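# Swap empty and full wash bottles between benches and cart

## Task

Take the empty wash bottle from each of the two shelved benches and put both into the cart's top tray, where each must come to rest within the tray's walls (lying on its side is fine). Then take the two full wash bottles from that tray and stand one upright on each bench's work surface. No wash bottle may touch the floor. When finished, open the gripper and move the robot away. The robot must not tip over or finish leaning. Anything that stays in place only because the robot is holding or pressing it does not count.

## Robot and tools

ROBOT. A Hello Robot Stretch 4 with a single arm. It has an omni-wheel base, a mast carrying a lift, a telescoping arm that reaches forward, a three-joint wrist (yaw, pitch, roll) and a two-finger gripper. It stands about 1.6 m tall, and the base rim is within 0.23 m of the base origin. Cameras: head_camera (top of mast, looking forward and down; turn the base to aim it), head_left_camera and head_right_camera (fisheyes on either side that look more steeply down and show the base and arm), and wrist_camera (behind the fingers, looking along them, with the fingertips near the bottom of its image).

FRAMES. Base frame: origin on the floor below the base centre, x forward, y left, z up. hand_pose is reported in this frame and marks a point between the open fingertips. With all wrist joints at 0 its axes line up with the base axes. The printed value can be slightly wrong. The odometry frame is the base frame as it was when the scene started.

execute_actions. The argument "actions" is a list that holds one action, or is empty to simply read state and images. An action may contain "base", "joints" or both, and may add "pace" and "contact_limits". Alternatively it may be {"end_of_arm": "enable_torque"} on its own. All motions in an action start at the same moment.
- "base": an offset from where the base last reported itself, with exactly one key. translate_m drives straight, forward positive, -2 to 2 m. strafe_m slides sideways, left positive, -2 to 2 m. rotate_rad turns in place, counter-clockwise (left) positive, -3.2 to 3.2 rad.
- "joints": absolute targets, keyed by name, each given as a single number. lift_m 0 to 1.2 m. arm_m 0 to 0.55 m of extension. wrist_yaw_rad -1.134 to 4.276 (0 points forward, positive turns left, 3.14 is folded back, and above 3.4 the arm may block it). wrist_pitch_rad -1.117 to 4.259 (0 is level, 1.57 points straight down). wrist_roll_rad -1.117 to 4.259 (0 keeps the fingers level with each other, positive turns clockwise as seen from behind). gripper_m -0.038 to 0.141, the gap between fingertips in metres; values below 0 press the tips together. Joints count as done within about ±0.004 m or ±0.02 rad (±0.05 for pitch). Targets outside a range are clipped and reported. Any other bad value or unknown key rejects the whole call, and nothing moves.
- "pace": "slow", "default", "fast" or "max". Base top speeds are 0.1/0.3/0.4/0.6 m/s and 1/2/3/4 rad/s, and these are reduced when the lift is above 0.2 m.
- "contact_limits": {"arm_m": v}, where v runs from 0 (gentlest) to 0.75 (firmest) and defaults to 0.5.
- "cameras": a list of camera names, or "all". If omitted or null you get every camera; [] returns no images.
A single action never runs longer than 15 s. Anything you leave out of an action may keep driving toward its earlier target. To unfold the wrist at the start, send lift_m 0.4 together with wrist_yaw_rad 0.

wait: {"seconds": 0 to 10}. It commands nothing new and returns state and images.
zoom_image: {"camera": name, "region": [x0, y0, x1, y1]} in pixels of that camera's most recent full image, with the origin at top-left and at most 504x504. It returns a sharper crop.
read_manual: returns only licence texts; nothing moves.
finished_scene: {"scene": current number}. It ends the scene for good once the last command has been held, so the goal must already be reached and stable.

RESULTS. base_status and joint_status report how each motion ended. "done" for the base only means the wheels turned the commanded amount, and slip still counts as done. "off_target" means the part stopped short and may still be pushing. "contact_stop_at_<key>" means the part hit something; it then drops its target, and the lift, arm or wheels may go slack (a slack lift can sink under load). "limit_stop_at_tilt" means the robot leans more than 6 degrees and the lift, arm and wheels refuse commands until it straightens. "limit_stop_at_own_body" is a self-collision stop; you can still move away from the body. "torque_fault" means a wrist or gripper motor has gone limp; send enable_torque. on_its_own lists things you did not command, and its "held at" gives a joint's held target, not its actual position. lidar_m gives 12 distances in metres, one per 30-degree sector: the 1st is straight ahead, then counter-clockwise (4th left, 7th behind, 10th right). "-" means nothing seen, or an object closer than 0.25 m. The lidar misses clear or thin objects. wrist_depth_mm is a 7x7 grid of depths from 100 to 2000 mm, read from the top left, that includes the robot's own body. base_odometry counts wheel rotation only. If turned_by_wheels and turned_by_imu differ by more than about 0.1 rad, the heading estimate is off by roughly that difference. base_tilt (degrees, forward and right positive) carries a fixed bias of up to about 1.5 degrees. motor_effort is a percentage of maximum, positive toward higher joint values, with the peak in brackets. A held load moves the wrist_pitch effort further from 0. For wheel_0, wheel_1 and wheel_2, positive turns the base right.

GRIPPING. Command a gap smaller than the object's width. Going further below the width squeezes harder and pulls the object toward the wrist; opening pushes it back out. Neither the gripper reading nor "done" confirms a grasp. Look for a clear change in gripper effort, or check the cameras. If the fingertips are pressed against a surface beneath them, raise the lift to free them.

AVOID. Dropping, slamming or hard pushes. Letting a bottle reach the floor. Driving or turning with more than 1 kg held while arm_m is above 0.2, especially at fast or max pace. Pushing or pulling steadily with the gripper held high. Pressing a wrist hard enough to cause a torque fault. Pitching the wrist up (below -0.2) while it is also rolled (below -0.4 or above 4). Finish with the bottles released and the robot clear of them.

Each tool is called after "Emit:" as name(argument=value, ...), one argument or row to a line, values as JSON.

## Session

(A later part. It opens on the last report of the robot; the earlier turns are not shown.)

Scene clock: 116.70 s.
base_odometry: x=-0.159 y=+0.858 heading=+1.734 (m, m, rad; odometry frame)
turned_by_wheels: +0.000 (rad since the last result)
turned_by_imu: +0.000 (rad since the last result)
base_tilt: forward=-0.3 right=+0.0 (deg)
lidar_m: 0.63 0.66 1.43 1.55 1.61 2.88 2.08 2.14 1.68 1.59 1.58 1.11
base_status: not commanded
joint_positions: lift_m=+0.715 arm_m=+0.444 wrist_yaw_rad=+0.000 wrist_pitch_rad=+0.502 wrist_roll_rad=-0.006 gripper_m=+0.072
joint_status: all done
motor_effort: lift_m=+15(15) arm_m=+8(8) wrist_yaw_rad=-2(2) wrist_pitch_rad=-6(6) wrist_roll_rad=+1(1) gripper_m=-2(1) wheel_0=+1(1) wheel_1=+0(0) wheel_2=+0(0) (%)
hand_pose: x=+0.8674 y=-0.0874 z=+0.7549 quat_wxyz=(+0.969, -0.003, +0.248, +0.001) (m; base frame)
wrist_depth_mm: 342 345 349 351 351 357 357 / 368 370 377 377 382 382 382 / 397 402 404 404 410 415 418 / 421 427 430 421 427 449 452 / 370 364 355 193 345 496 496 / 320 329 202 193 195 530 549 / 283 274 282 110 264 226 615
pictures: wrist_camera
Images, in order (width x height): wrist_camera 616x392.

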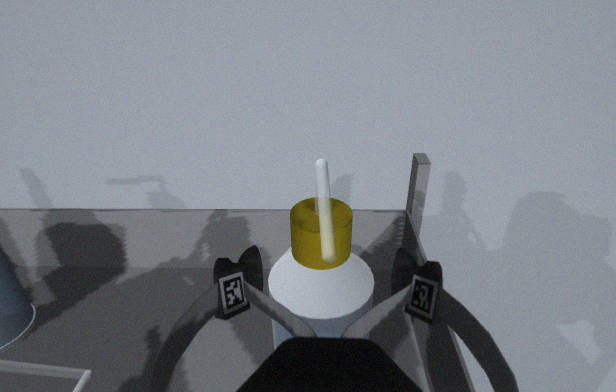

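Too high and a bit far.

Emit:
execute_actions(
  actions=[
    {"base":{"strafe_m":0.006},"joints":{"lift_m":0.685,"arm_m":0.425},"pace":"slow"},
  ],
  cameras=["wrist_camera"],
)

Emit:
execute_actions(
  actions=[
    {"joints":{"gripper_m":0.01}},
  ],
  cameras=[],
)

Emit:
execute_actions(
  actions=[
    {"joints":{"lift_m":0.88}},
  ],
  cameras=["wrist_camera"],
)

Scene clock: 122.87 s.
base_odometry: x=-0.165 y=+0.857 heading=+1.734 (m, m, rad; odometry frame)
turned_by_wheels: +0.000 (rad since the last result)
turned_by_imu: -0.001 (rad since the last result)
base_tilt: forward=-0.3 right=+0.0 (deg)
lidar_m: 0.63 0.64 1.43 1.55 1.59 2.86 2.07 2.12 1.71 1.58 1.61 0.68
base_status: done
joint_positions: lift_m=+0.685 arm_m=+0.426 wrist_yaw_rad=+0.000 wrist_pitch_rad=+0.502 wrist_roll_rad=-0.006 gripper_m=+0.072
joint_status: all done
motor_effort: lift_m=+15(15) arm_m=-8(9) wrist_yaw_rad=-3(3) wrist_pitch_rad=-5(5) wrist_roll_rad=+1(1) gripper_m=+0(6) wheel_0=-2(3) wheel_1=+1(7) wheel_2=+0(1) (%)
hand_pose: x=+0.8502 y=-0.0874 z=+0.7249 quat_wxyz=(+0.969, -0.003, +0.248, +0.001) (m; base frame)
wrist_depth_mm: 359 359 364 366 368 368 373 / 384 387 389 389 397 397 402 / 415 421 418 413 418 433 433 / 357 355 353 195 336 473 473 / 334 349 347 199 216 504 521 / 282 290 202 211 195 544 574 / 206 242 247 110 245 224 640
pictures: wrist_camera
Images, in order (width x height): wrist_camera 616x392.

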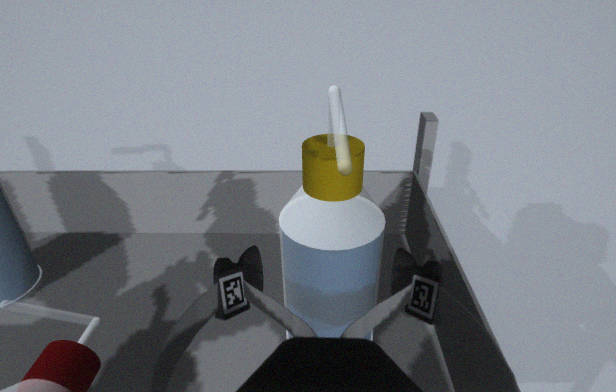

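Scene clock: 124.27 s.
base_odometry: x=-0.165 y=+0.857 heading=+1.734 (m, m, rad; odometry frame)
turned_by_wheels: +0.000 (rad since the last result)
turned_by_imu: +0.000 (rad since the last result)
base_tilt: forward=-0.3 right=+0.0 (deg)
lidar_m: 0.61 0.66 1.42 1.54 1.61 2.84 2.07 2.16 1.71 1.59 1.59 0.66
base_status: not commanded
joint_positions: lift_m=+0.685 arm_m=+0.426 wrist_yaw_rad=+0.000 wrist_pitch_rad=+0.505 wrist_roll_rad=-0.006 gripper_m=+0.010
joint_status: all done
motor_effort: lift_m=+16(16) arm_m=-8(8) wrist_yaw_rad=-2(1) wrist_pitch_rad=-15(15) wrist_roll_rad=+1(2) gripper_m=-24(20) wheel_0=-2(2) wheel_1=+1(1) wheel_2=+0(0) (%)
hand_pose: x=+0.8497 y=-0.0875 z=+0.7240 quat_wxyz=(+0.968, -0.003, +0.250, +0.001) (m; base frame)
wrist_depth_mm: 359 359 364 366 373 370 373 / 384 387 387 392 397 399 402 / 413 418 421 413 424 433 433 / 357 353 355 183 336 469 473 / 332 347 343 186 273 508 525 / 281 287 188 200 202 210 580 / 202 239 246 110 236 189 640
pictures: none
No camera images: the call's "cameras" was empty. Leave "cameras" out to get every camera's image.

Scene clock: 126.17 s.
base_odometry: x=-0.165 y=+0.857 heading=+1.734 (m, m, rad; odometry frame)
turned_by_wheels: +0.000 (rad since the last result)
turned_by_imu: +0.000 (rad since the last result)
base_tilt: forward=-0.3 right=-0.1 (deg)
lidar_m: 0.62 0.67 1.40 1.54 1.61 2.87 2.07 2.13 1.71 1.59 1.61 0.66
base_status: not commanded
joint_positions: lift_m=+0.879 arm_m=+0.426 wrist_yaw_rad=+0.000 wrist_pitch_rad=+0.505 wrist_roll_rad=-0.006 gripper_m=+0.010
joint_status: all done
motor_effort: lift_m=+27(29) arm_m=-8(8) wrist_yaw_rad=-2(2) wrist_pitch_rad=-15(16) wrist_roll_rad=+1(1) gripper_m=-23(21) wheel_0=-2(2) wheel_1=+1(1) wheel_2=+0(0) (%)
hand_pose: x=+0.8497 y=-0.0875 z=+0.9180 quat_wxyz=(+0.968, -0.003, +0.250, +0.001) (m; base frame)
wrist_depth_mm: 359 362 364 368 368 373 373 / 384 387 392 394 397 399 399 / 415 421 421 410 427 430 436 / 449 452 455 183 459 473 469 / 492 500 488 185 488 521 521 / 455 525 188 201 201 544 585 / 342 452 459 110 615 640 640
pictures: wrist_camera
Images, in order (width x height): wrist_camera 616x392.

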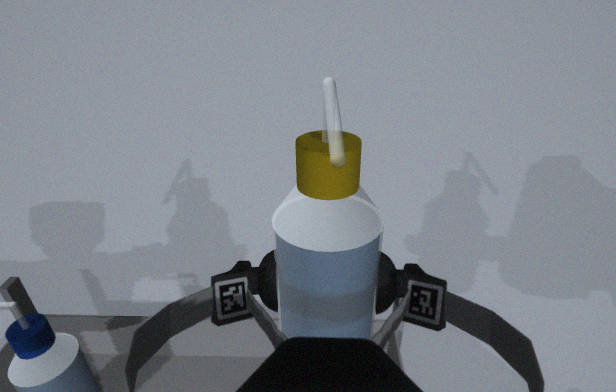

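Take it to the first bench (right).

Emit:
execute_actions(
  actions=[
    {"joints":{"arm_m":0.0}},
  ],
  cameras=[],
)

Emit:
execute_actions(
  actions=[
    {"base":{"rotate_rad":-1.6},"pace":"slow"},
  ],
  cameras=[],
)

Emit:
execute_actions(
  actions=[
    {"base":{"translate_m":1.05}},
  ],
  cameras=["head_camera","wrist_camera"],
)

Scene clock: 134.37 s.
base_odometry: x=-0.165 y=+0.857 heading=+1.734 (m, m, rad; odometry frame)
turned_by_wheels: +0.000 (rad since the last result)
turned_by_imu: -0.001 (rad since the last result)
base_tilt: forward=-0.2 right=+0.0 (deg)
lidar_m: 0.39 0.67 1.42 1.53 1.59 2.87 2.08 2.13 1.72 1.59 1.62 0.67
base_status: not commanded
joint_positions: lift_m=+0.879 arm_m=+0.001 wrist_yaw_rad=+0.000 wrist_pitch_rad=+0.506 wrist_roll_rad=-0.006 gripper_m=+0.010
joint_status: all done
motor_effort: lift_m=+27(27) arm_m=-8(8) wrist_yaw_rad=-2(3) wrist_pitch_rad=-17(16) wrist_roll_rad=+1(1) gripper_m=-19(20) wheel_0=-2(2) wheel_1=+1(1) wheel_2=+0(0) (%)
hand_pose: x=+0.4246 y=-0.0875 z=+0.9179 quat_wxyz=(+0.968, -0.003, +0.250, +0.001) (m; base frame)
wrist_depth_mm: 732 741 750 750 759 759 759 / 798 788 809 809 798 820 831 / 866 854 854 854 878 891 891 / 917 842 778 183 946 976 960 / 991 627 603 185 1025 1060 1042 / 1118 549 187 200 201 1118 1182 / 1160 723 768 110 1160 1138 1160
pictures: none
No camera images: the call's "cameras" was empty. Leave "cameras" out to get every camera's image.

Scene clock: 137.27 s.
base_odometry: x=-0.165 y=+0.857 heading=+0.135 (m, m, rad; odometry frame)
turned_by_wheels: -1.600 (rad since the last result)
turned_by_imu: -1.573 (rad since the last result)
base_tilt: forward=-0.3 right=+0.1 (deg)
lidar_m: 0.43 1.62 1.09 0.63 0.65 1.39 1.56 1.60 2.88 2.06 2.12 1.70
base_status: done
joint_positions: lift_m=+0.879 arm_m=+0.001 wrist_yaw_rad=+0.000 wrist_pitch_rad=+0.506 wrist_roll_rad=-0.006 gripper_m=+0.010
joint_status: not commanded
motor_effort: lift_m=+27(27) arm_m=-8(8) wrist_yaw_rad=-4(3) wrist_pitch_rad=-16(16) wrist_roll_rad=+1(1) gripper_m=-19(20) wheel_0=+2(4) wheel_1=+2(6) wheel_2=+0(3) (%)
hand_pose: x=+0.4246 y=-0.0874 z=+0.9179 quat_wxyz=(+0.968, -0.003, +0.250, +0.001) (m; base frame)
wrist_depth_mm: 1808 1808 1921 1921 1921 1921 - / 1756 - 1537 1336 1464 1464 1464 / 1708 - - - - - - / 1708 - - 183 - - 1921 / 1618 1661 1661 185 1661 1661 1618 / 1397 1397 188 200 202 1308 1366 / 1205 1160 1205 110 1138 1138 1182
pictures: none
No camera images: the call's "cameras" was empty. Leave "cameras" out to get every camera's image.

Scene clock: 142.23 s.
base_odometry: x=+0.875 y=+0.998 heading=+0.135 (m, m, rad; odometry frame)
turned_by_wheels: +0.000 (rad since the last result)
turned_by_imu: -0.005 (rad since the last result)
base_tilt: forward=-0.3 right=+0.0 (deg)
lidar_m: 0.40 0.56 1.22 1.11 1.17 1.11 2.82 2.73 2.12 1.96 0.87 0.61
base_status: done
joint_positions: lift_m=+0.879 arm_m=+0.001 wrist_yaw_rad=+0.000 wrist_pitch_rad=+0.506 wrist_roll_rad=-0.006 gripper_m=+0.010
joint_status: not commanded
motor_effort: lift_m=+27(27) arm_m=-8(8) wrist_yaw_rad=-2(3) wrist_pitch_rad=-16(16) wrist_roll_rad=+1(1) gripper_m=-28(26) wheel_0=+0(5) wheel_1=+1(8) wheel_2=+2(11) (%)
hand_pose: x=+0.4246 y=-0.0874 z=+0.9179 quat_wxyz=(+0.968, -0.003, +0.250, +0.001) (m; base frame)
wrist_depth_mm: 960 991 976 960 991 976 1008 / 1025 1042 1042 1042 1078 1098 1098 / 1118 831 820 768 820 715 798 / 1160 621 621 183 609 615 603 / 500 500 496 185 469 488 484 / 433 430 189 200 201 439 1281 / 554 1160 1182 110 1138 1160 1182
pictures: head_camera, wrist_camera
Images, in order (width x height): head_camera 420x560, wrist_camera 616x392.

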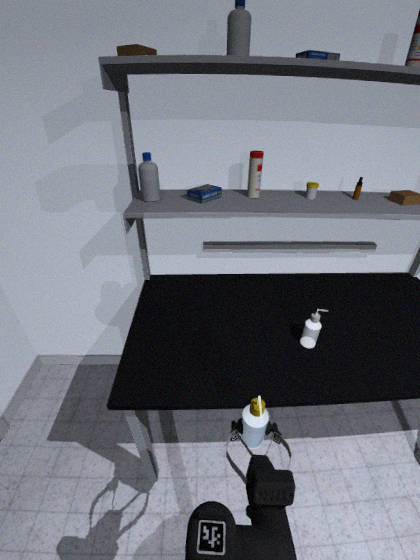

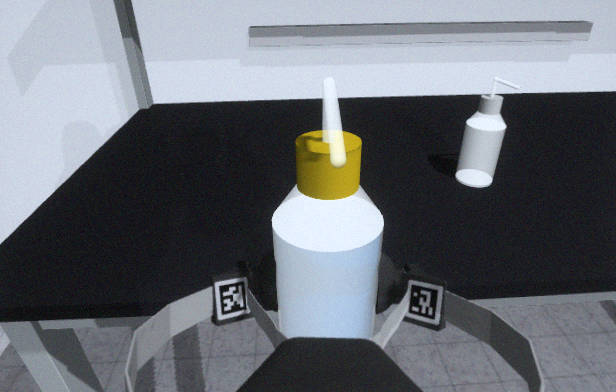

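Emit:
execute_actions(
  actions=[
    {"joints":{"arm_m":0.3,"lift_m":0.8}},
  ],
  cameras=[],
)

Emit:
execute_actions(
  actions=[
    {"joints":{"lift_m":0.785},"pace":"slow"},
  ],
  cameras=["wrist_camera"],
)

Scene clock: 149.93 s.
base_odometry: x=+0.875 y=+0.998 heading=+0.135 (m, m, rad; odometry frame)
turned_by_wheels: +0.000 (rad since the last result)
turned_by_imu: -0.001 (rad since the last result)
base_tilt: forward=-0.2 right=+0.1 (deg)
lidar_m: 0.54 0.55 1.22 1.12 1.18 1.09 2.83 2.71 2.12 1.97 0.88 0.59
base_status: not commanded
joint_positions: lift_m=+0.800 arm_m=+0.299 wrist_yaw_rad=+0.000 wrist_pitch_rad=+0.505 wrist_roll_rad=-0.006 gripper_m=+0.010
joint_status: all done
motor_effort: lift_m=+17(25) arm_m=+8(10) wrist_yaw_rad=-3(3) wrist_pitch_rad=-15(16) wrist_roll_rad=+1(1) gripper_m=-22(21) wheel_0=+0(0) wheel_1=+1(1) wheel_2=+2(2) (%)
hand_pose: x=+0.7220 y=-0.0874 z=+0.8389 quat_wxyz=(+0.968, -0.003, +0.250, +0.001) (m; base frame)
wrist_depth_mm: 699 707 723 732 750 750 759 / 741 768 759 768 788 798 798 / 668 615 615 564 591 597 591 / 469 459 459 182 449 449 427 / 370 370 368 185 349 362 345 / 309 307 188 201 202 283 301 / 265 256 264 110 254 251 254
pictures: none
No camera images: the call's "cameras" was empty. Leave "cameras" out to get every camera's image.

Scene clock: 150.77 s.
base_odometry: x=+0.875 y=+0.998 heading=+0.135 (m, m, rad; odometry frame)
turned_by_wheels: +0.000 (rad since the last result)
turned_by_imu: +0.000 (rad since the last result)
base_tilt: forward=-0.3 right=+0.1 (deg)
lidar_m: 0.54 0.55 1.23 1.11 1.16 1.08 2.84 2.73 2.14 1.97 0.86 0.59
base_status: not commanded
joint_positions: lift_m=+0.785 arm_m=+0.299 wrist_yaw_rad=+0.000 wrist_pitch_rad=+0.505 wrist_roll_rad=-0.006 gripper_m=+0.010
joint_status: all done
motor_effort: lift_m=+16(16) arm_m=+7(8) wrist_yaw_rad=-4(2) wrist_pitch_rad=-15(15) wrist_roll_rad=+1(1) gripper_m=-24(19) wheel_0=+0(0) wheel_1=+1(1) wheel_2=+2(2) (%)
hand_pose: x=+0.7220 y=-0.0874 z=+0.8239 quat_wxyz=(+0.968, -0.003, +0.250, +0.001) (m; base frame)
wrist_depth_mm: 707 715 723 741 741 750 759 / 741 759 759 768 768 778 798 / 580 574 569 535 564 559 549 / 439 436 430 183 421 421 402 / 349 347 345 185 327 340 336 / 290 287 188 200 202 265 283 / 248 240 246 110 238 236 239
pictures: wrist_camera
Images, in order (width x height): wrist_camera 616x392.

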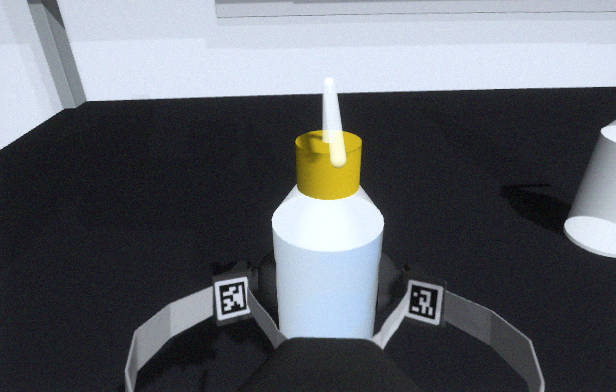

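Emit:
execute_actions(
  actions=[
    {"joints":{"gripper_m":0.12}},
  ],
  cameras=[],
)

Emit:
execute_actions(
  actions=[
    {"joints":{"arm_m":0.2}},
  ],
  cameras=[],
)

Emit:
execute_actions(
  actions=[
    {"base":{"strafe_m":-0.26}},
  ],
  cameras=[],
)

Emit:
execute_actions(
  actions=[
    {"joints":{"arm_m":0.38}},
  ],
  cameras=["head_camera","wrist_camera"],
)

Scene clock: 168.73 s.
base_odometry: x=+0.875 y=+0.998 heading=+0.135 (m, m, rad; odometry frame)
turned_by_wheels: +0.000 (rad since the last result)
turned_by_imu: -0.001 (rad since the last result)
base_tilt: forward=-0.3 right=+0.0 (deg)
lidar_m: 0.54 0.56 1.22 1.10 1.18 1.09 2.86 2.72 2.11 1.97 0.85 0.58
base_status: not commanded
joint_positions: lift_m=+0.785 arm_m=+0.299 wrist_yaw_rad=+0.000 wrist_pitch_rad=+0.503 wrist_roll_rad=-0.006 gripper_m=+0.120
joint_status: all done
motor_effort: lift_m=+16(16) arm_m=+8(8) wrist_yaw_rad=-3(3) wrist_pitch_rad=-8(15) wrist_roll_rad=+1(1) gripper_m=-5(19) wheel_0=+0(0) wheel_1=+1(1) wheel_2=+2(2) (%)
hand_pose: x=+0.7224 y=-0.0874 z=+0.8246 quat_wxyz=(+0.969, -0.003, +0.249, +0.001) (m; base frame)
wrist_depth_mm: 699 715 732 732 759 750 759 / 759 768 759 768 778 778 788 / 591 591 580 539 569 569 559 / 439 442 436 194 430 427 410 / 349 347 347 197 330 342 342 / 293 290 203 210 225 205 283 / 249 249 250 110 246 242 245
pictures: none
No camera images: the call's "cameras" was empty. Leave "cameras" out to get every camera's image.

Scene clock: 170.00 s.
base_odometry: x=+0.875 y=+0.998 heading=+0.135 (m, m, rad; odometry frame)
turned_by_wheels: +0.000 (rad since the last result)
turned_by_imu: +0.000 (rad since the last result)
base_tilt: forward=-0.2 right=+0.0 (deg)
lidar_m: 0.55 0.56 1.22 1.10 1.18 1.10 2.81 2.72 2.10 1.96 0.86 0.59
base_status: not commanded
joint_positions: lift_m=+0.785 arm_m=+0.201 wrist_yaw_rad=+0.000 wrist_pitch_rad=+0.502 wrist_roll_rad=-0.006 gripper_m=+0.120
joint_status: all done
motor_effort: lift_m=+16(16) arm_m=-7(7) wrist_yaw_rad=-3(3) wrist_pitch_rad=-7(7) wrist_roll_rad=+1(1) gripper_m=-2(3) wheel_0=-1(1) wheel_1=+1(1) wheel_2=+2(2) (%)
hand_pose: x=+0.6251 y=-0.0874 z=+0.8246 quat_wxyz=(+0.969, -0.003, +0.249, +0.001) (m; base frame)
wrist_depth_mm: 788 798 809 809 820 831 854 / 842 842 842 854 854 854 389 / 591 585 585 279 569 569 389 / 442 439 433 296 427 430 407 / 353 351 347 322 343 342 342 / 293 291 202 290 272 205 286 / 250 250 250 110 247 243 246
pictures: none
No camera images: the call's "cameras" was empty. Leave "cameras" out to get every camera's image.

Scene clock: 172.17 s.
base_odometry: x=+0.910 y=+0.740 heading=+0.135 (m, m, rad; odometry frame)
turned_by_wheels: +0.000 (rad since the last result)
turned_by_imu: +0.000 (rad since the last result)
base_tilt: forward=-0.3 right=+0.0 (deg)
lidar_m: 0.57 0.58 0.75 1.37 1.25 1.30 2.74 2.68 1.85 1.69 0.93 0.62
base_status: done
joint_positions: lift_m=+0.785 arm_m=+0.201 wrist_yaw_rad=+0.000 wrist_pitch_rad=+0.502 wrist_roll_rad=-0.006 gripper_m=+0.120
joint_status: not commanded
motor_effort: lift_m=+16(16) arm_m=-7(7) wrist_yaw_rad=-1(2) wrist_pitch_rad=-7(7) wrist_roll_rad=+1(1) gripper_m=-5(1) wheel_0=-1(7) wheel_1=+1(7) wheel_2=+0(3) (%)
hand_pose: x=+0.6251 y=-0.0874 z=+0.8246 quat_wxyz=(+0.969, -0.003, +0.249, +0.001) (m; base frame)
wrist_depth_mm: 809 820 831 854 842 866 866 / 854 866 854 788 854 854 842 / 324 585 585 402 574 564 569 / 312 439 436 413 433 427 424 / 330 351 347 347 345 343 342 / 294 290 202 290 271 205 286 / 250 247 250 110 247 242 244
pictures: none
No camera images: the call's "cameras" was empty. Leave "cameras" out to get every camera's image.

Scene clock: 173.80 s.
base_odometry: x=+0.910 y=+0.740 heading=+0.135 (m, m, rad; odometry frame)
turned_by_wheels: +0.000 (rad since the last result)
turned_by_imu: +0.000 (rad since the last result)
base_tilt: forward=-0.3 right=+0.0 (deg)
lidar_m: 0.58 0.57 0.76 1.37 1.25 1.29 2.71 2.71 1.81 1.70 0.94 0.61
base_status: not commanded
joint_positions: lift_m=+0.785 arm_m=+0.379 wrist_yaw_rad=+0.000 wrist_pitch_rad=+0.502 wrist_roll_rad=-0.006 gripper_m=+0.120
joint_status: all done
motor_effort: lift_m=+16(16) arm_m=+8(6) wrist_yaw_rad=-3(0) wrist_pitch_rad=-6(7) wrist_roll_rad=+1(1) gripper_m=-1(1) wheel_0=-1(1) wheel_1=+1(1) wheel_2=+0(0) (%)
hand_pose: x=+0.8024 y=-0.0874 z=+0.8247 quat_wxyz=(+0.969, -0.003, +0.248, +0.001) (m; base frame)
wrist_depth_mm: 661 661 676 691 691 707 707 / 715 715 723 732 723 741 750 / 597 591 574 231 580 569 564 / 442 439 433 224 410 430 427 / 353 353 347 242 345 343 342 / 291 291 202 259 270 205 285 / 250 249 247 110 246 242 244
pictures: head_camera, wrist_camera
Images, in order (width x height): head_camera 420x560, wrist_camera 616x392.

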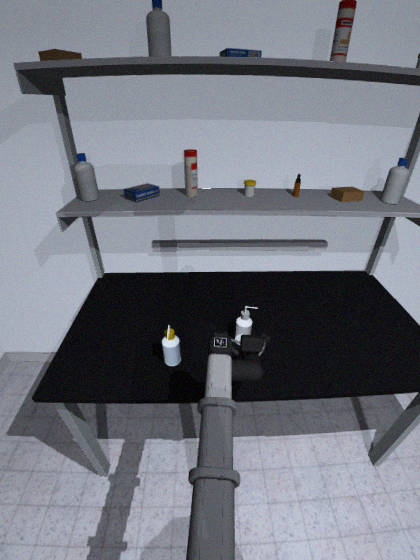

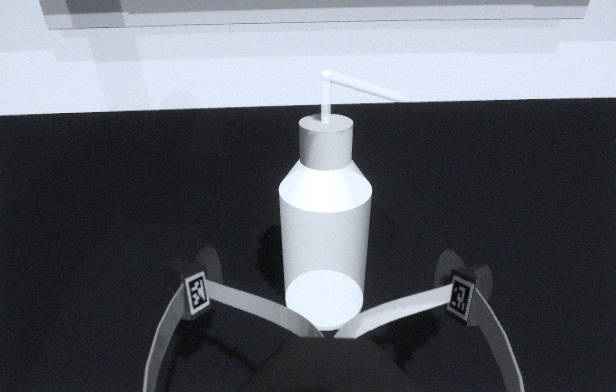

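Emit:
execute_actions(
  actions=[
    {"joints":{"arm_m":0.415}},
  ],
  cameras=[],
)

Emit:
execute_actions(
  actions=[
    {"joints":{"gripper_m":0.015}},
  ],
  cameras=[],
)

Emit:
execute_actions(
  actions=[
    {"joints":{"lift_m":0.88}},
  ],
  cameras=["wrist_camera"],
)

Emit:
execute_actions(
  actions=[
    {"base":{"translate_m":-1.09},"joints":{"arm_m":0}},
  ],
  cameras=[],
)

Emit:
execute_actions(
  actions=[
    {"base":{"rotate_rad":1.6},"pace":"slow"},
  ],
  cameras=[],
)

Emit:
execute_actions(
  actions=[
    {"base":{"translate_m":0.26},"joints":{"arm_m":0.43}},
  ],
  cameras=["head_camera","wrist_camera"],
)

Scene clock: 185.80 s.
base_odometry: x=+0.910 y=+0.740 heading=+0.135 (m, m, rad; odometry frame)
turned_by_wheels: +0.000 (rad since the last result)
turned_by_imu: +0.000 (rad since the last result)
base_tilt: forward=-0.3 right=+0.2 (deg)
lidar_m: 0.56 0.58 0.75 1.37 1.26 1.31 2.72 2.70 1.87 1.71 0.94 0.61
base_status: not commanded
joint_positions: lift_m=+0.785 arm_m=+0.414 wrist_yaw_rad=+0.000 wrist_pitch_rad=+0.502 wrist_roll_rad=-0.006 gripper_m=+0.120
joint_status: all done
motor_effort: lift_m=+16(16) arm_m=+8(9) wrist_yaw_rad=-2(1) wrist_pitch_rad=-7(6) wrist_roll_rad=+1(1) gripper_m=-2(2) wheel_0=-1(1) wheel_1=+1(1) wheel_2=+0(0) (%)
hand_pose: x=+0.8374 y=-0.0874 z=+0.8247 quat_wxyz=(+0.969, -0.003, +0.248, +0.001) (m; base frame)
wrist_depth_mm: 627 574 640 647 661 668 676 / 668 676 699 699 699 715 707 / 591 580 585 517 574 574 564 / 442 439 436 194 430 433 424 / 349 353 347 196 330 343 342 / 291 291 203 211 232 205 285 / 250 249 249 110 247 241 244
pictures: none
No camera images: the call's "cameras" was empty. Leave "cameras" out to get every camera's image.

Scene clock: 187.70 s.
base_odometry: x=+0.910 y=+0.740 heading=+0.135 (m, m, rad; odometry frame)
turned_by_wheels: +0.000 (rad since the last result)
turned_by_imu: +0.000 (rad since the last result)
base_tilt: forward=-0.3 right=+0.0 (deg)
lidar_m: 0.56 0.56 0.76 1.38 1.25 1.29 2.73 2.69 1.85 1.69 0.92 0.62
base_status: not commanded
joint_positions: lift_m=+0.785 arm_m=+0.414 wrist_yaw_rad=+0.000 wrist_pitch_rad=+0.502 wrist_roll_rad=-0.006 gripper_m=+0.015
joint_status: all done
motor_effort: lift_m=+16(16) arm_m=+8(8) wrist_yaw_rad=-3(2) wrist_pitch_rad=-6(6) wrist_roll_rad=+1(1) gripper_m=-19(21) wheel_0=-1(1) wheel_1=+1(1) wheel_2=+0(0) (%)
hand_pose: x=+0.8374 y=-0.0874 z=+0.8247 quat_wxyz=(+0.969, -0.003, +0.248, +0.001) (m; base frame)
wrist_depth_mm: 627 580 640 654 661 668 676 / 668 691 699 691 699 715 715 / 591 591 585 539 569 564 559 / 449 442 436 184 427 430 424 / 351 351 347 186 319 342 342 / 291 291 191 202 202 278 285 / 249 243 248 110 239 238 243
pictures: none
No camera images: the call's "cameras" was empty. Leave "cameras" out to get every camera's image.

Scene clock: 189.10 s.
base_odometry: x=+0.910 y=+0.740 heading=+0.135 (m, m, rad; odometry frame)
turned_by_wheels: +0.000 (rad since the last result)
turned_by_imu: +0.000 (rad since the last result)
base_tilt: forward=-0.2 right=+0.1 (deg)
lidar_m: 0.56 0.59 0.77 1.38 1.25 1.28 2.73 2.69 1.87 1.71 0.92 0.62
base_status: not commanded
joint_positions: lift_m=+0.880 arm_m=+0.414 wrist_yaw_rad=+0.000 wrist_pitch_rad=+0.502 wrist_roll_rad=-0.006 gripper_m=+0.015
joint_status: all done
motor_effort: lift_m=+26(27) arm_m=+8(8) wrist_yaw_rad=-4(3) wrist_pitch_rad=-7(7) wrist_roll_rad=+2(2) gripper_m=-21(18) wheel_0=-1(1) wheel_1=+1(1) wheel_2=+0(0) (%)
hand_pose: x=+0.8374 y=-0.0874 z=+0.9189 quat_wxyz=(+0.969, -0.003, +0.249, +0.001) (m; base frame)
wrist_depth_mm: 634 627 647 661 661 661 676 / 668 627 634 627 634 715 732 / 723 741 741 723 759 750 759 / 634 621 621 184 621 609 603 / 500 500 496 187 452 484 480 / 415 415 191 202 202 394 404 / 357 345 355 110 340 340 349
pictures: wrist_camera
Images, in order (width x height): wrist_camera 616x392.

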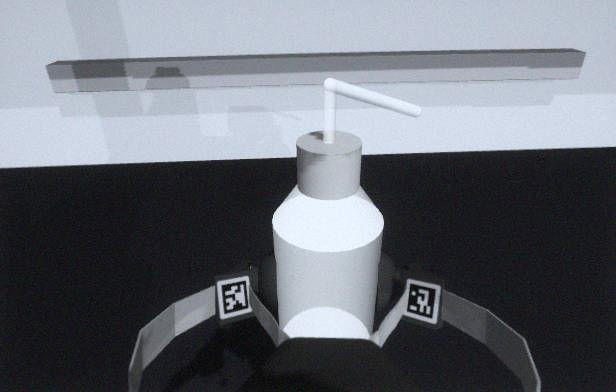

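Scene clock: 194.23 s.
base_odometry: x=-0.170 y=+0.594 heading=+0.135 (m, m, rad; odometry frame)
turned_by_wheels: +0.000 (rad since the last result)
turned_by_imu: +0.004 (rad since the last result)
base_tilt: forward=-0.4 right=+0.0 (deg)
lidar_m: 0.41 1.68 1.41 0.88 0.91 1.70 1.49 1.56 2.59 1.81 1.84 1.76
base_status: done
joint_positions: lift_m=+0.880 arm_m=+0.001 wrist_yaw_rad=+0.000 wrist_pitch_rad=+0.503 wrist_roll_rad=-0.006 gripper_m=+0.015
joint_status: all done
motor_effort: lift_m=+26(26) arm_m=-8(9) wrist_yaw_rad=-3(3) wrist_pitch_rad=-8(8) wrist_roll_rad=+1(1) gripper_m=-23(17) wheel_0=+0(5) wheel_1=+0(9) wheel_2=-1(7) (%)
hand_pose: x=+0.4250 y=-0.0874 z=+0.9188 quat_wxyz=(+0.969, -0.003, +0.249, +0.001) (m; base frame)
wrist_depth_mm: 1863 1921 1863 - - - - / - - 1430 1537 1430 1537 - / - - - - - - - / - - - 184 - - - / 1708 1661 1661 186 1537 1708 1661 / 1430 1397 191 200 202 1281 1397 / 1205 1160 1205 110 1160 1160 1182
pictures: none
No camera images: the call's "cameras" was empty. Leave "cameras" out to get every camera's image.

Scene clock: 197.10 s.
base_odometry: x=-0.170 y=+0.594 heading=+1.734 (m, m, rad; odometry frame)
turned_by_wheels: +1.600 (rad since the last result)
turned_by_imu: +1.573 (rad since the last result)
base_tilt: forward=-0.3 right=-0.1 (deg)
lidar_m: 0.44 1.34 1.56 1.49 1.51 2.59 1.82 1.88 1.77 1.66 1.69 1.40
base_status: done
joint_positions: lift_m=+0.880 arm_m=+0.001 wrist_yaw_rad=+0.000 wrist_pitch_rad=+0.503 wrist_roll_rad=-0.006 gripper_m=+0.015
joint_status: not commanded
motor_effort: lift_m=+26(26) arm_m=-8(7) wrist_yaw_rad=-3(3) wrist_pitch_rad=-8(8) wrist_roll_rad=+1(1) gripper_m=-20(19) wheel_0=-2(7) wheel_1=-2(3) wheel_2=-2(4) (%)
hand_pose: x=+0.4250 y=-0.0874 z=+0.9188 quat_wxyz=(+0.969, -0.003, +0.249, +0.001) (m; base frame)
wrist_depth_mm: 976 976 976 991 976 1008 1008 / 1025 1025 1042 1042 1060 1078 1060 / 1118 1118 1025 1008 1098 1160 1160 / 1205 1182 778 184 1205 1255 1255 / 1308 1336 1078 186 820 1336 1397 / 1397 1397 191 202 202 1336 1336 / 1160 1182 1138 110 1138 1160 1182
pictures: none
No camera images: the call's "cameras" was empty. Leave "cameras" out to get every camera's image.

Scene clock: 199.47 s.
base_odometry: x=-0.212 y=+0.850 heading=+1.735 (m, m, rad; odometry frame)
turned_by_wheels: +0.000 (rad since the last result)
turned_by_imu: -0.001 (rad since the last result)
base_tilt: forward=-0.3 right=+0.0 (deg)
lidar_m: 0.62 0.65 1.41 1.51 1.55 2.88 2.07 2.14 1.76 1.63 1.60 0.65
base_status: done
joint_positions: lift_m=+0.880 arm_m=+0.429 wrist_yaw_rad=+0.000 wrist_pitch_rad=+0.502 wrist_roll_rad=-0.006 gripper_m=+0.015
joint_status: all done
motor_effort: lift_m=+26(26) arm_m=+8(10) wrist_yaw_rad=-2(2) wrist_pitch_rad=-7(8) wrist_roll_rad=+1(1) gripper_m=-19(18) wheel_0=+0(7) wheel_1=+1(7) wheel_2=+1(11) (%)
hand_pose: x=+0.8524 y=-0.0874 z=+0.9189 quat_wxyz=(+0.969, -0.003, +0.249, +0.001) (m; base frame)
wrist_depth_mm: 353 355 357 359 359 366 368 / 379 382 384 384 382 392 394 / 407 410 413 402 421 427 427 / 442 449 452 185 449 466 466 / 484 488 484 187 484 508 512 / 521 521 191 202 202 530 564 / 404 351 452 110 421 609 634
pictures: head_camera, wrist_camera
Images, in order (width x height): head_camera 420x560, wrist_camera 616x392.

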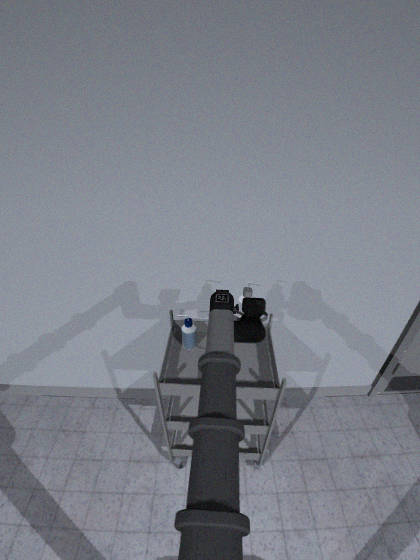

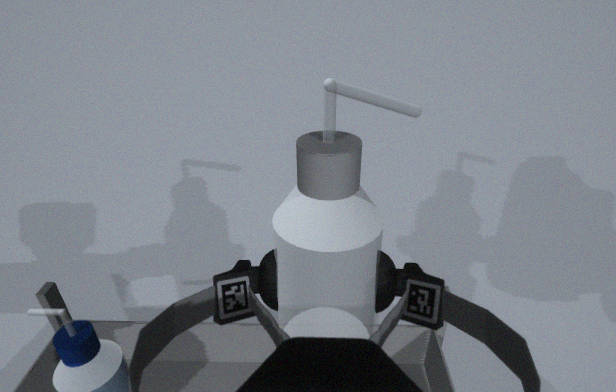

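Emit:
execute_actions(
  actions=[
    {"base":{"strafe_m":-0.015},"joints":{"lift_m":0.687},"pace":"slow"},
  ],
  cameras=[],
)

Emit:
execute_actions(
  actions=[
    {"joints":{"gripper_m":0.085}},
  ],
  cameras=["wrist_camera"],
)

Emit:
execute_actions(
  actions=[
    {"joints":{"arm_m":0.37,"lift_m":0.72},"pace":"slow"},
  ],
  cameras=[],
)

Emit:
execute_actions(
  actions=[
    {"joints":{"lift_m":0.77}},
  ],
  cameras=[],
)

Emit:
execute_actions(
  actions=[
    {"base":{"strafe_m":0.235},"pace":"slow"},
  ],
  cameras=["head_camera","wrist_camera"],
)

Scene clock: 212.53 s.
base_odometry: x=-0.197 y=+0.853 heading=+1.734 (m, m, rad; odometry frame)
turned_by_wheels: +0.000 (rad since the last result)
turned_by_imu: -0.001 (rad since the last result)
base_tilt: forward=-0.3 right=+0.1 (deg)
lidar_m: 0.59 0.64 1.40 1.51 1.57 2.87 2.07 2.13 1.74 1.62 1.59 0.66
base_status: done
joint_positions: lift_m=+0.687 arm_m=+0.429 wrist_yaw_rad=+0.000 wrist_pitch_rad=+0.502 wrist_roll_rad=-0.006 gripper_m=+0.015
joint_status: all done
motor_effort: lift_m=+15(24) arm_m=+8(8) wrist_yaw_rad=-1(4) wrist_pitch_rad=-7(7) wrist_roll_rad=+1(1) gripper_m=-16(21) wheel_0=+1(5) wheel_1=-3(8) wheel_2=+0(2) (%)
hand_pose: x=+0.8524 y=-0.0874 z=+0.7268 quat_wxyz=(+0.969, -0.003, +0.249, +0.001) (m; base frame)
wrist_depth_mm: 353 355 359 362 364 366 368 / 377 384 384 387 387 394 397 / 410 415 415 410 424 421 430 / 347 357 353 184 345 452 466 / 276 353 349 187 320 307 512 / 276 294 191 202 202 212 554 / 251 206 249 110 242 234 198
pictures: none
No camera images: the call's "cameras" was empty. Leave "cameras" out to get every camera's image.

Scene clock: 214.03 s.
base_odometry: x=-0.197 y=+0.853 heading=+1.734 (m, m, rad; odometry frame)
turned_by_wheels: +0.000 (rad since the last result)
turned_by_imu: +0.000 (rad since the last result)
base_tilt: forward=-0.2 right=+0.0 (deg)
lidar_m: 0.64 0.66 1.43 1.52 1.56 2.88 2.08 2.15 1.72 1.62 1.61 0.68
base_status: not commanded
joint_positions: lift_m=+0.687 arm_m=+0.429 wrist_yaw_rad=+0.000 wrist_pitch_rad=+0.502 wrist_roll_rad=-0.006 gripper_m=+0.085
joint_status: all done
motor_effort: lift_m=+15(15) arm_m=+8(8) wrist_yaw_rad=-3(3) wrist_pitch_rad=-7(7) wrist_roll_rad=+2(1) gripper_m=-4(20) wheel_0=+1(1) wheel_1=-3(3) wheel_2=+0(0) (%)
hand_pose: x=+0.8524 y=-0.0874 z=+0.7268 quat_wxyz=(+0.969, -0.003, +0.249, +0.001) (m; base frame)
wrist_depth_mm: 353 355 359 364 366 366 370 / 379 382 387 389 392 394 397 / 407 413 415 407 424 418 427 / 343 357 355 191 345 459 469 / 276 351 351 193 324 307 508 / 276 294 218 205 202 224 559 / 252 202 251 110 249 225 198
pictures: wrist_camera
Images, in order (width x height): wrist_camera 616x392.

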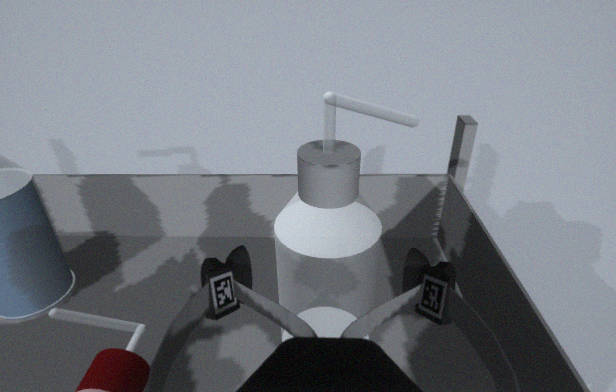

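Scene clock: 215.87 s.
base_odometry: x=-0.197 y=+0.853 heading=+1.734 (m, m, rad; odometry frame)
turned_by_wheels: +0.000 (rad since the last result)
turned_by_imu: +0.000 (rad since the last result)
base_tilt: forward=-0.4 right=-0.1 (deg)
lidar_m: 0.62 0.65 1.42 1.50 1.57 2.84 2.07 2.12 1.74 1.62 1.60 0.68
base_status: not commanded
joint_positions: lift_m=+0.720 arm_m=+0.371 wrist_yaw_rad=+0.000 wrist_pitch_rad=+0.502 wrist_roll_rad=-0.006 gripper_m=+0.085
joint_status: all done
motor_effort: lift_m=+26(27) arm_m=-8(8) wrist_yaw_rad=-2(3) wrist_pitch_rad=-7(7) wrist_roll_rad=+1(1) gripper_m=-4(1) wheel_0=+1(1) wheel_1=-3(3) wheel_2=+0(0) (%)
hand_pose: x=+0.7951 y=-0.0874 z=+0.7588 quat_wxyz=(+0.969, -0.003, +0.249, +0.001) (m; base frame)
wrist_depth_mm: 402 407 410 413 413 421 424 / 433 436 442 442 445 452 452 / 452 473 473 473 477 488 492 / 306 424 424 258 410 525 539 / 332 387 402 267 379 564 591 / 336 325 217 285 213 260 654 / 287 220 287 110 283 258 723
pictures: none
No camera images: the call's "cameras" was empty. Leave "cameras" out to get every camera's image.

Scene clock: 216.97 s.
base_odometry: x=-0.197 y=+0.853 heading=+1.734 (m, m, rad; odometry frame)
turned_by_wheels: +0.000 (rad since the last result)
turned_by_imu: +0.000 (rad since the last result)
base_tilt: forward=-0.3 right=-0.1 (deg)
lidar_m: 0.63 0.65 1.42 1.50 1.54 2.85 2.09 2.15 1.74 1.63 1.59 0.67
base_status: not commanded
joint_positions: lift_m=+0.770 arm_m=+0.371 wrist_yaw_rad=+0.000 wrist_pitch_rad=+0.502 wrist_roll_rad=-0.006 gripper_m=+0.085
joint_status: all done
motor_effort: lift_m=+26(28) arm_m=-8(8) wrist_yaw_rad=-2(1) wrist_pitch_rad=-7(7) wrist_roll_rad=+1(2) gripper_m=-4(3) wheel_0=+1(1) wheel_1=-3(3) wheel_2=+0(0) (%)
hand_pose: x=+0.7951 y=-0.0874 z=+0.8089 quat_wxyz=(+0.969, -0.003, +0.249, +0.001) (m; base frame)
wrist_depth_mm: 404 407 410 413 413 421 421 / 439 439 442 445 445 452 452 / 469 473 477 480 484 488 488 / 492 508 508 504 512 530 539 / 336 449 442 285 430 580 591 / 377 382 218 285 214 615 647 / 343 334 345 110 340 282 732
pictures: none
No camera images: the call's "cameras" was empty. Leave "cameras" out to get every camera's image.

Scene clock: 220.47 s.
base_odometry: x=-0.429 y=+0.814 heading=+1.734 (m, m, rad; odometry frame)
turned_by_wheels: +0.000 (rad since the last result)
turned_by_imu: +0.000 (rad since the last result)
base_tilt: forward=-0.3 right=+0.0 (deg)
lidar_m: 0.63 1.03 1.40 1.28 1.32 1.82 2.10 2.14 1.97 1.85 1.60 0.66
base_status: done
joint_positions: lift_m=+0.770 arm_m=+0.371 wrist_yaw_rad=+0.000 wrist_pitch_rad=+0.502 wrist_roll_rad=-0.006 gripper_m=+0.085
joint_status: not commanded
motor_effort: lift_m=+26(26) arm_m=-8(8) wrist_yaw_rad=-3(2) wrist_pitch_rad=-7(7) wrist_roll_rad=+1(1) gripper_m=-3(1) wheel_0=-2(6) wheel_1=+1(8) wheel_2=+0(3) (%)
hand_pose: x=+0.7951 y=-0.0874 z=+0.8089 quat_wxyz=(+0.969, -0.003, +0.249, +0.001) (m; base frame)
wrist_depth_mm: 389 392 394 399 404 404 404 / 418 424 430 427 433 436 439 / 455 455 459 459 469 469 477 / 492 492 488 424 500 504 500 / 530 539 521 325 436 433 430 / 585 597 218 345 215 382 332 / 654 640 343 110 330 289 325
pictures: head_camera, wrist_camera
Images, in order (width x height): head_camera 420x560, wrist_camera 616x392.

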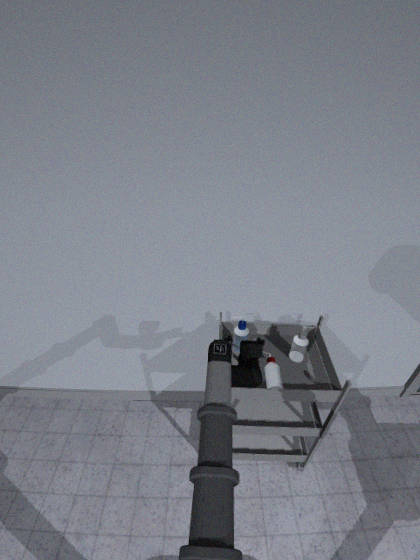

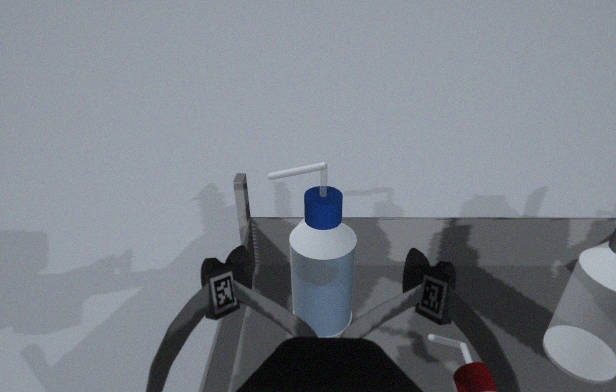

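Emit:
execute_actions(
  actions=[
    {"joints":{"lift_m":0.73,"gripper_m":0.075},"pace":"slow"},
  ],
  cameras=[],
)

Emit:
execute_actions(
  actions=[
    {"joints":{"arm_m":0.465},"pace":"slow"},
  ],
  cameras=[],
)

Emit:
execute_actions(
  actions=[
    {"joints":{"lift_m":0.69},"pace":"slow"},
  ],
  cameras=["wrist_camera"],
)

Scene clock: 227.53 s.
base_odometry: x=-0.429 y=+0.814 heading=+1.734 (m, m, rad; odometry frame)
turned_by_wheels: +0.000 (rad since the last result)
turned_by_imu: -0.001 (rad since the last result)
base_tilt: forward=-0.2 right=-0.1 (deg)
lidar_m: 0.63 1.06 1.37 1.28 1.32 1.81 2.10 2.16 1.98 1.85 1.60 0.67
base_status: not commanded
joint_positions: lift_m=+0.730 arm_m=+0.371 wrist_yaw_rad=+0.000 wrist_pitch_rad=+0.502 wrist_roll_rad=-0.006 gripper_m=+0.075
joint_status: all done
motor_effort: lift_m=+15(24) arm_m=-8(8) wrist_yaw_rad=-4(3) wrist_pitch_rad=-7(7) wrist_roll_rad=+1(1) gripper_m=-5(2) wheel_0=-2(1) wheel_1=+1(1) wheel_2=+0(0) (%)
hand_pose: x=+0.7951 y=-0.0874 z=+0.7698 quat_wxyz=(+0.969, -0.003, +0.249, +0.001) (m; base frame)
wrist_depth_mm: 389 389 394 402 402 407 410 / 418 424 424 433 427 439 436 / 455 455 459 449 469 473 477 / 488 496 488 301 418 418 415 / 535 539 525 322 418 413 413 / 585 591 198 338 213 342 322 / 647 647 285 110 296 252 293
pictures: none
No camera images: the call's "cameras" was empty. Leave "cameras" out to get every camera's image.

Scene clock: 229.77 s.
base_odometry: x=-0.429 y=+0.814 heading=+1.734 (m, m, rad; odometry frame)
turned_by_wheels: +0.000 (rad since the last result)
turned_by_imu: +0.000 (rad since the last result)
base_tilt: forward=-0.3 right=+0.1 (deg)
lidar_m: 0.62 1.06 1.37 1.26 1.33 1.81 2.11 2.17 2.00 1.86 1.59 0.65
base_status: not commanded
joint_positions: lift_m=+0.730 arm_m=+0.464 wrist_yaw_rad=+0.000 wrist_pitch_rad=+0.502 wrist_roll_rad=-0.006 gripper_m=+0.075
joint_status: all done
motor_effort: lift_m=+15(15) arm_m=+8(9) wrist_yaw_rad=-2(2) wrist_pitch_rad=-7(7) wrist_roll_rad=+1(1) gripper_m=-4(6) wheel_0=-1(1) wheel_1=+1(1) wheel_2=+0(0) (%)
hand_pose: x=+0.8874 y=-0.0874 z=+0.7698 quat_wxyz=(+0.969, -0.003, +0.249, +0.001) (m; base frame)
wrist_depth_mm: 306 310 312 315 315 319 322 / 329 334 336 338 342 343 345 / 355 362 362 364 370 370 373 / 384 389 384 382 402 404 404 / 418 424 413 217 329 334 330 / 466 469 198 217 213 342 342 / 517 508 287 110 296 287 294
pictures: none
No camera images: the call's "cameras" was empty. Leave "cameras" out to get every camera's image.

Scene clock: 230.93 s.
base_odometry: x=-0.429 y=+0.814 heading=+1.734 (m, m, rad; odometry frame)
turned_by_wheels: +0.000 (rad since the last result)
turned_by_imu: +0.000 (rad since the last result)
base_tilt: forward=-0.3 right=+0.0 (deg)
lidar_m: 0.63 1.06 1.36 1.26 1.34 1.82 2.09 2.17 1.98 1.84 1.58 0.65
base_status: not commanded
joint_positions: lift_m=+0.690 arm_m=+0.464 wrist_yaw_rad=+0.000 wrist_pitch_rad=+0.502 wrist_roll_rad=-0.006 gripper_m=+0.075
joint_status: all done
motor_effort: lift_m=+15(15) arm_m=+8(8) wrist_yaw_rad=-3(2) wrist_pitch_rad=-7(7) wrist_roll_rad=+1(1) gripper_m=-3(3) wheel_0=-1(1) wheel_1=+1(1) wheel_2=+0(0) (%)
hand_pose: x=+0.8874 y=-0.0874 z=+0.7298 quat_wxyz=(+0.969, -0.003, +0.249, +0.001) (m; base frame)
wrist_depth_mm: 307 310 312 317 317 320 322 / 330 334 334 340 338 343 345 / 355 357 359 355 368 370 373 / 387 392 379 197 384 389 392 / 424 424 298 198 226 325 324 / 459 473 198 213 212 293 290 / 521 508 247 110 251 244 249
pictures: wrist_camera
Images, in order (width x height): wrist_camera 616x392.

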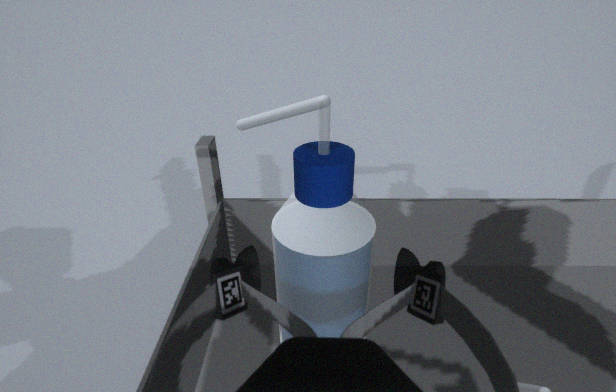

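Emit:
execute_actions(
  actions=[
    {"joints":{"gripper_m":0.01}},
  ],
  cameras=[],
)

Emit:
execute_actions(
  actions=[
    {"joints":{"lift_m":0.88}},
  ],
  cameras=[],
)

Emit:
execute_actions(
  actions=[
    {"base":{"translate_m":-0.3},"joints":{"arm_m":0}},
  ],
  cameras=["head_camera"],
)

Emit:
execute_actions(
  actions=[
    {"base":{"rotate_rad":1.6},"pace":"slow"},
  ],
  cameras=[],
)

Emit:
execute_actions(
  actions=[
    {"base":{"translate_m":0.75},"joints":{"arm_m":0.35}},
  ],
  cameras=[],
)

Emit:
execute_actions(
  actions=[
    {"joints":{"lift_m":0.79},"pace":"slow"},
  ],
  cameras=["head_camera","wrist_camera"],
)

Scene clock: 242.00 s.
base_odometry: x=-0.429 y=+0.814 heading=+1.734 (m, m, rad; odometry frame)
turned_by_wheels: +0.000 (rad since the last result)
turned_by_imu: -0.001 (rad since the last result)
base_tilt: forward=-0.2 right=+0.1 (deg)
lidar_m: 0.62 1.06 1.40 1.28 1.33 1.84 2.09 2.13 1.97 1.84 1.61 0.65
base_status: not commanded
joint_positions: lift_m=+0.690 arm_m=+0.464 wrist_yaw_rad=+0.000 wrist_pitch_rad=+0.505 wrist_roll_rad=-0.006 gripper_m=+0.010
joint_status: all done
motor_effort: lift_m=+16(16) arm_m=+8(8) wrist_yaw_rad=-4(4) wrist_pitch_rad=-14(14) wrist_roll_rad=+1(1) gripper_m=-22(26) wheel_0=-1(1) wheel_1=+1(1) wheel_2=+0(0) (%)
hand_pose: x=+0.8870 y=-0.0874 z=+0.7290 quat_wxyz=(+0.968, -0.003, +0.250, +0.001) (m; base frame)
wrist_depth_mm: 309 310 314 314 317 319 320 / 332 334 336 334 342 342 345 / 357 359 359 353 370 370 375 / 387 389 315 187 306 310 309 / 424 430 320 187 315 320 319 / 466 462 187 202 201 272 289 / 517 198 245 110 243 241 244
pictures: none
No camera images: the call's "cameras" was empty. Leave "cameras" out to get every camera's image.

Scene clock: 243.87 s.
base_odometry: x=-0.429 y=+0.814 heading=+1.734 (m, m, rad; odometry frame)
turned_by_wheels: +0.000 (rad since the last result)
turned_by_imu: +0.000 (rad since the last result)
base_tilt: forward=-0.3 right=+0.1 (deg)
lidar_m: 0.63 1.07 1.41 1.26 1.32 1.80 2.08 2.16 2.00 1.87 1.64 0.69
base_status: not commanded
joint_positions: lift_m=+0.879 arm_m=+0.464 wrist_yaw_rad=+0.000 wrist_pitch_rad=+0.505 wrist_roll_rad=-0.006 gripper_m=+0.010
joint_status: all done
motor_effort: lift_m=+27(29) arm_m=+8(8) wrist_yaw_rad=-3(3) wrist_pitch_rad=-15(16) wrist_roll_rad=+1(1) gripper_m=-22(22) wheel_0=-1(1) wheel_1=+1(1) wheel_2=+0(0) (%)
hand_pose: x=+0.8870 y=-0.0874 z=+0.9180 quat_wxyz=(+0.968, -0.003, +0.250, +0.001) (m; base frame)
wrist_depth_mm: 307 309 314 315 317 320 320 / 330 332 336 332 342 345 347 / 357 357 364 353 366 370 373 / 387 389 392 187 394 407 407 / 424 427 424 188 424 445 449 / 469 462 188 202 202 473 492 / 521 517 517 110 407 407 410
pictures: none
No camera images: the call's "cameras" was empty. Leave "cameras" out to get every camera's image.

Scene clock: 246.33 s.
base_odometry: x=-0.380 y=+0.518 heading=+1.734 (m, m, rad; odometry frame)
turned_by_wheels: +0.000 (rad since the last result)
turned_by_imu: +0.001 (rad since the last result)
base_tilt: forward=-0.3 right=+0.0 (deg)
lidar_m: 0.43 1.36 1.35 1.26 1.30 2.55 1.79 1.84 1.99 1.88 1.91 0.97
base_status: done
joint_positions: lift_m=+0.879 arm_m=+0.001 wrist_yaw_rad=+0.000 wrist_pitch_rad=+0.506 wrist_roll_rad=-0.006 gripper_m=+0.010
joint_status: all done
motor_effort: lift_m=+27(27) arm_m=-7(8) wrist_yaw_rad=-2(1) wrist_pitch_rad=-17(16) wrist_roll_rad=+1(1) gripper_m=-21(21) wheel_0=-2(5) wheel_1=+0(3) wheel_2=-1(10) (%)
hand_pose: x=+0.4246 y=-0.0875 z=+0.9179 quat_wxyz=(+0.968, -0.003, +0.250, +0.001) (m; base frame)
wrist_depth_mm: 976 976 1008 1008 1008 1025 1025 / 1042 1060 1060 1042 1078 1098 1098 / 1160 1160 1160 1008 946 1160 1182 / 1255 1229 1255 187 788 1229 1281 / 1366 1397 1366 187 1008 1397 1430 / 1397 1397 188 202 202 931 1336 / 1205 1182 1205 110 1098 1118 1182
pictures: head_camera
Images, in order (width x height): head_camera 420x560.

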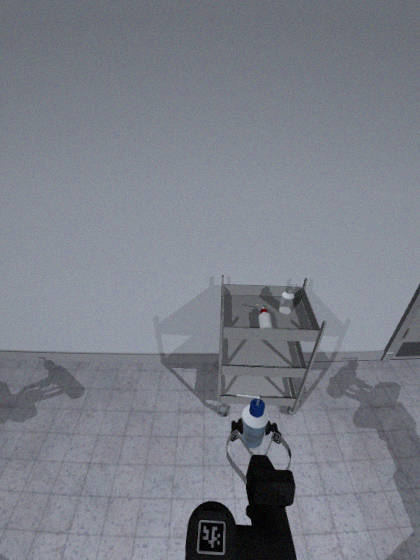

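Scene clock: 249.20 s.
base_odometry: x=-0.380 y=+0.518 heading=-2.949 (m, m, rad; odometry frame)
turned_by_wheels: +1.600 (rad since the last result)
turned_by_imu: +1.573 (rad since the last result)
base_tilt: forward=-0.2 right=+0.0 (deg)
lidar_m: 0.40 1.31 2.55 1.78 1.85 1.99 1.90 1.95 0.95 0.93 1.36 1.33
base_status: done
joint_positions: lift_m=+0.879 arm_m=+0.001 wrist_yaw_rad=+0.000 wrist_pitch_rad=+0.506 wrist_roll_rad=-0.006 gripper_m=+0.010
joint_status: not commanded
motor_effort: lift_m=+27(27) arm_m=-7(7) wrist_yaw_rad=-2(2) wrist_pitch_rad=-16(16) wrist_roll_rad=+1(1) gripper_m=-22(28) wheel_0=-1(6) wheel_1=-2(5) wheel_2=-1(5) (%)
hand_pose: x=+0.4246 y=-0.0874 z=+0.9179 quat_wxyz=(+0.968, -0.003, +0.250, +0.001) (m; base frame)
wrist_depth_mm: 1661 1661 1708 1618 1661 1661 1618 / 1255 1229 1281 1205 1182 1756 1756 / 1863 1430 1464 1098 1921 1921 1808 / - 1983 1808 187 1921 - 1756 / 1618 1661 1618 187 1308 1618 1618 / 1397 1397 188 203 203 1308 1397 / 1205 1138 1182 110 1138 1138 1160
pictures: none
No camera images: the call's "cameras" was empty. Leave "cameras" out to get every camera's image.

Scene clock: 253.20 s.
base_odometry: x=-1.116 y=+0.375 heading=-2.949 (m, m, rad; odometry frame)
turned_by_wheels: +0.000 (rad since the last result)
turned_by_imu: -0.003 (rad since the last result)
base_tilt: forward=-0.2 right=+0.1 (deg)
lidar_m: 0.52 0.52 0.73 2.39 1.92 2.49 3.39 1.34 1.21 1.29 1.32 0.56
base_status: done
joint_positions: lift_m=+0.879 arm_m=+0.349 wrist_yaw_rad=+0.000 wrist_pitch_rad=+0.505 wrist_roll_rad=-0.006 gripper_m=+0.010
joint_status: all done
motor_effort: lift_m=+27(27) arm_m=+8(7) wrist_yaw_rad=-3(3) wrist_pitch_rad=-16(16) wrist_roll_rad=+2(1) gripper_m=-22(20) wheel_0=+0(6) wheel_1=+1(5) wheel_2=+0(9) (%)
hand_pose: x=+0.7720 y=-0.0874 z=+0.9180 quat_wxyz=(+0.968, -0.003, +0.250, +0.001) (m; base frame)
wrist_depth_mm: 676 683 668 676 691 699 676 / 654 732 741 647 741 750 723 / 778 788 788 768 778 778 798 / 621 615 615 187 603 603 597 / 500 492 492 187 469 484 477 / 413 410 188 203 201 382 397 / 353 343 351 110 338 336 343
pictures: none
No camera images: the call's "cameras" was empty. Leave "cameras" out to get every camera's image.

Scene clock: 254.83 s.
base_odometry: x=-1.116 y=+0.375 heading=-2.949 (m, m, rad; odometry frame)
turned_by_wheels: +0.000 (rad since the last result)
turned_by_imu: +0.000 (rad since the last result)
base_tilt: forward=-0.4 right=+0.0 (deg)
lidar_m: 0.52 0.55 0.74 2.42 1.93 2.47 3.38 1.36 1.21 1.28 1.34 0.56
base_status: not commanded
joint_positions: lift_m=+0.790 arm_m=+0.349 wrist_yaw_rad=+0.000 wrist_pitch_rad=+0.505 wrist_roll_rad=-0.006 gripper_m=+0.010
joint_status: all done
motor_effort: lift_m=+16(26) arm_m=+8(8) wrist_yaw_rad=-2(3) wrist_pitch_rad=-15(16) wrist_roll_rad=+1(1) gripper_m=-19(23) wheel_0=+1(0) wheel_1=+1(1) wheel_2=+0(0) (%)
hand_pose: x=+0.7720 y=-0.0874 z=+0.8289 quat_wxyz=(+0.968, -0.003, +0.250, +0.001) (m; base frame)
wrist_depth_mm: 615 676 683 691 699 691 676 / 732 741 741 741 741 750 715 / 597 591 585 544 580 569 564 / 449 442 439 187 430 430 427 / 357 353 353 187 334 345 343 / 296 294 188 202 202 272 289 / 253 244 252 110 242 241 243
pictures: head_camera, wrist_camera
Images, in order (width x height): head_camera 420x560, wrist_camera 616x392.

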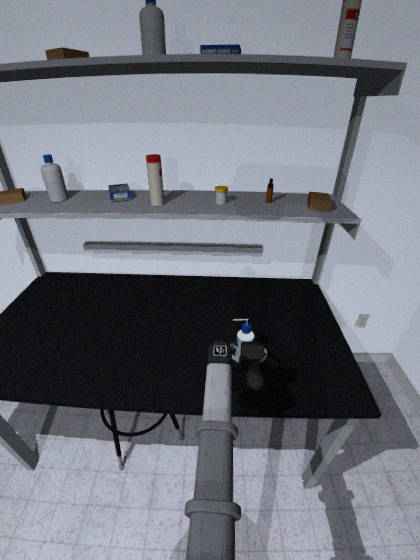

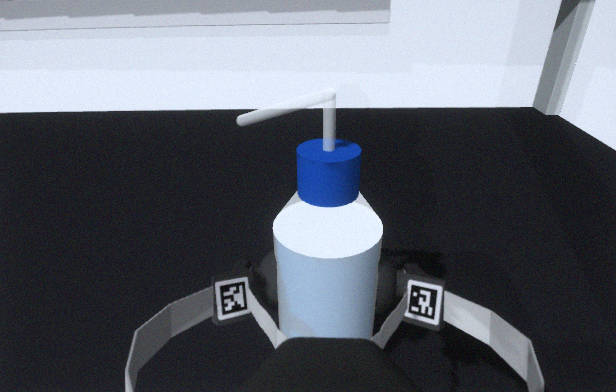

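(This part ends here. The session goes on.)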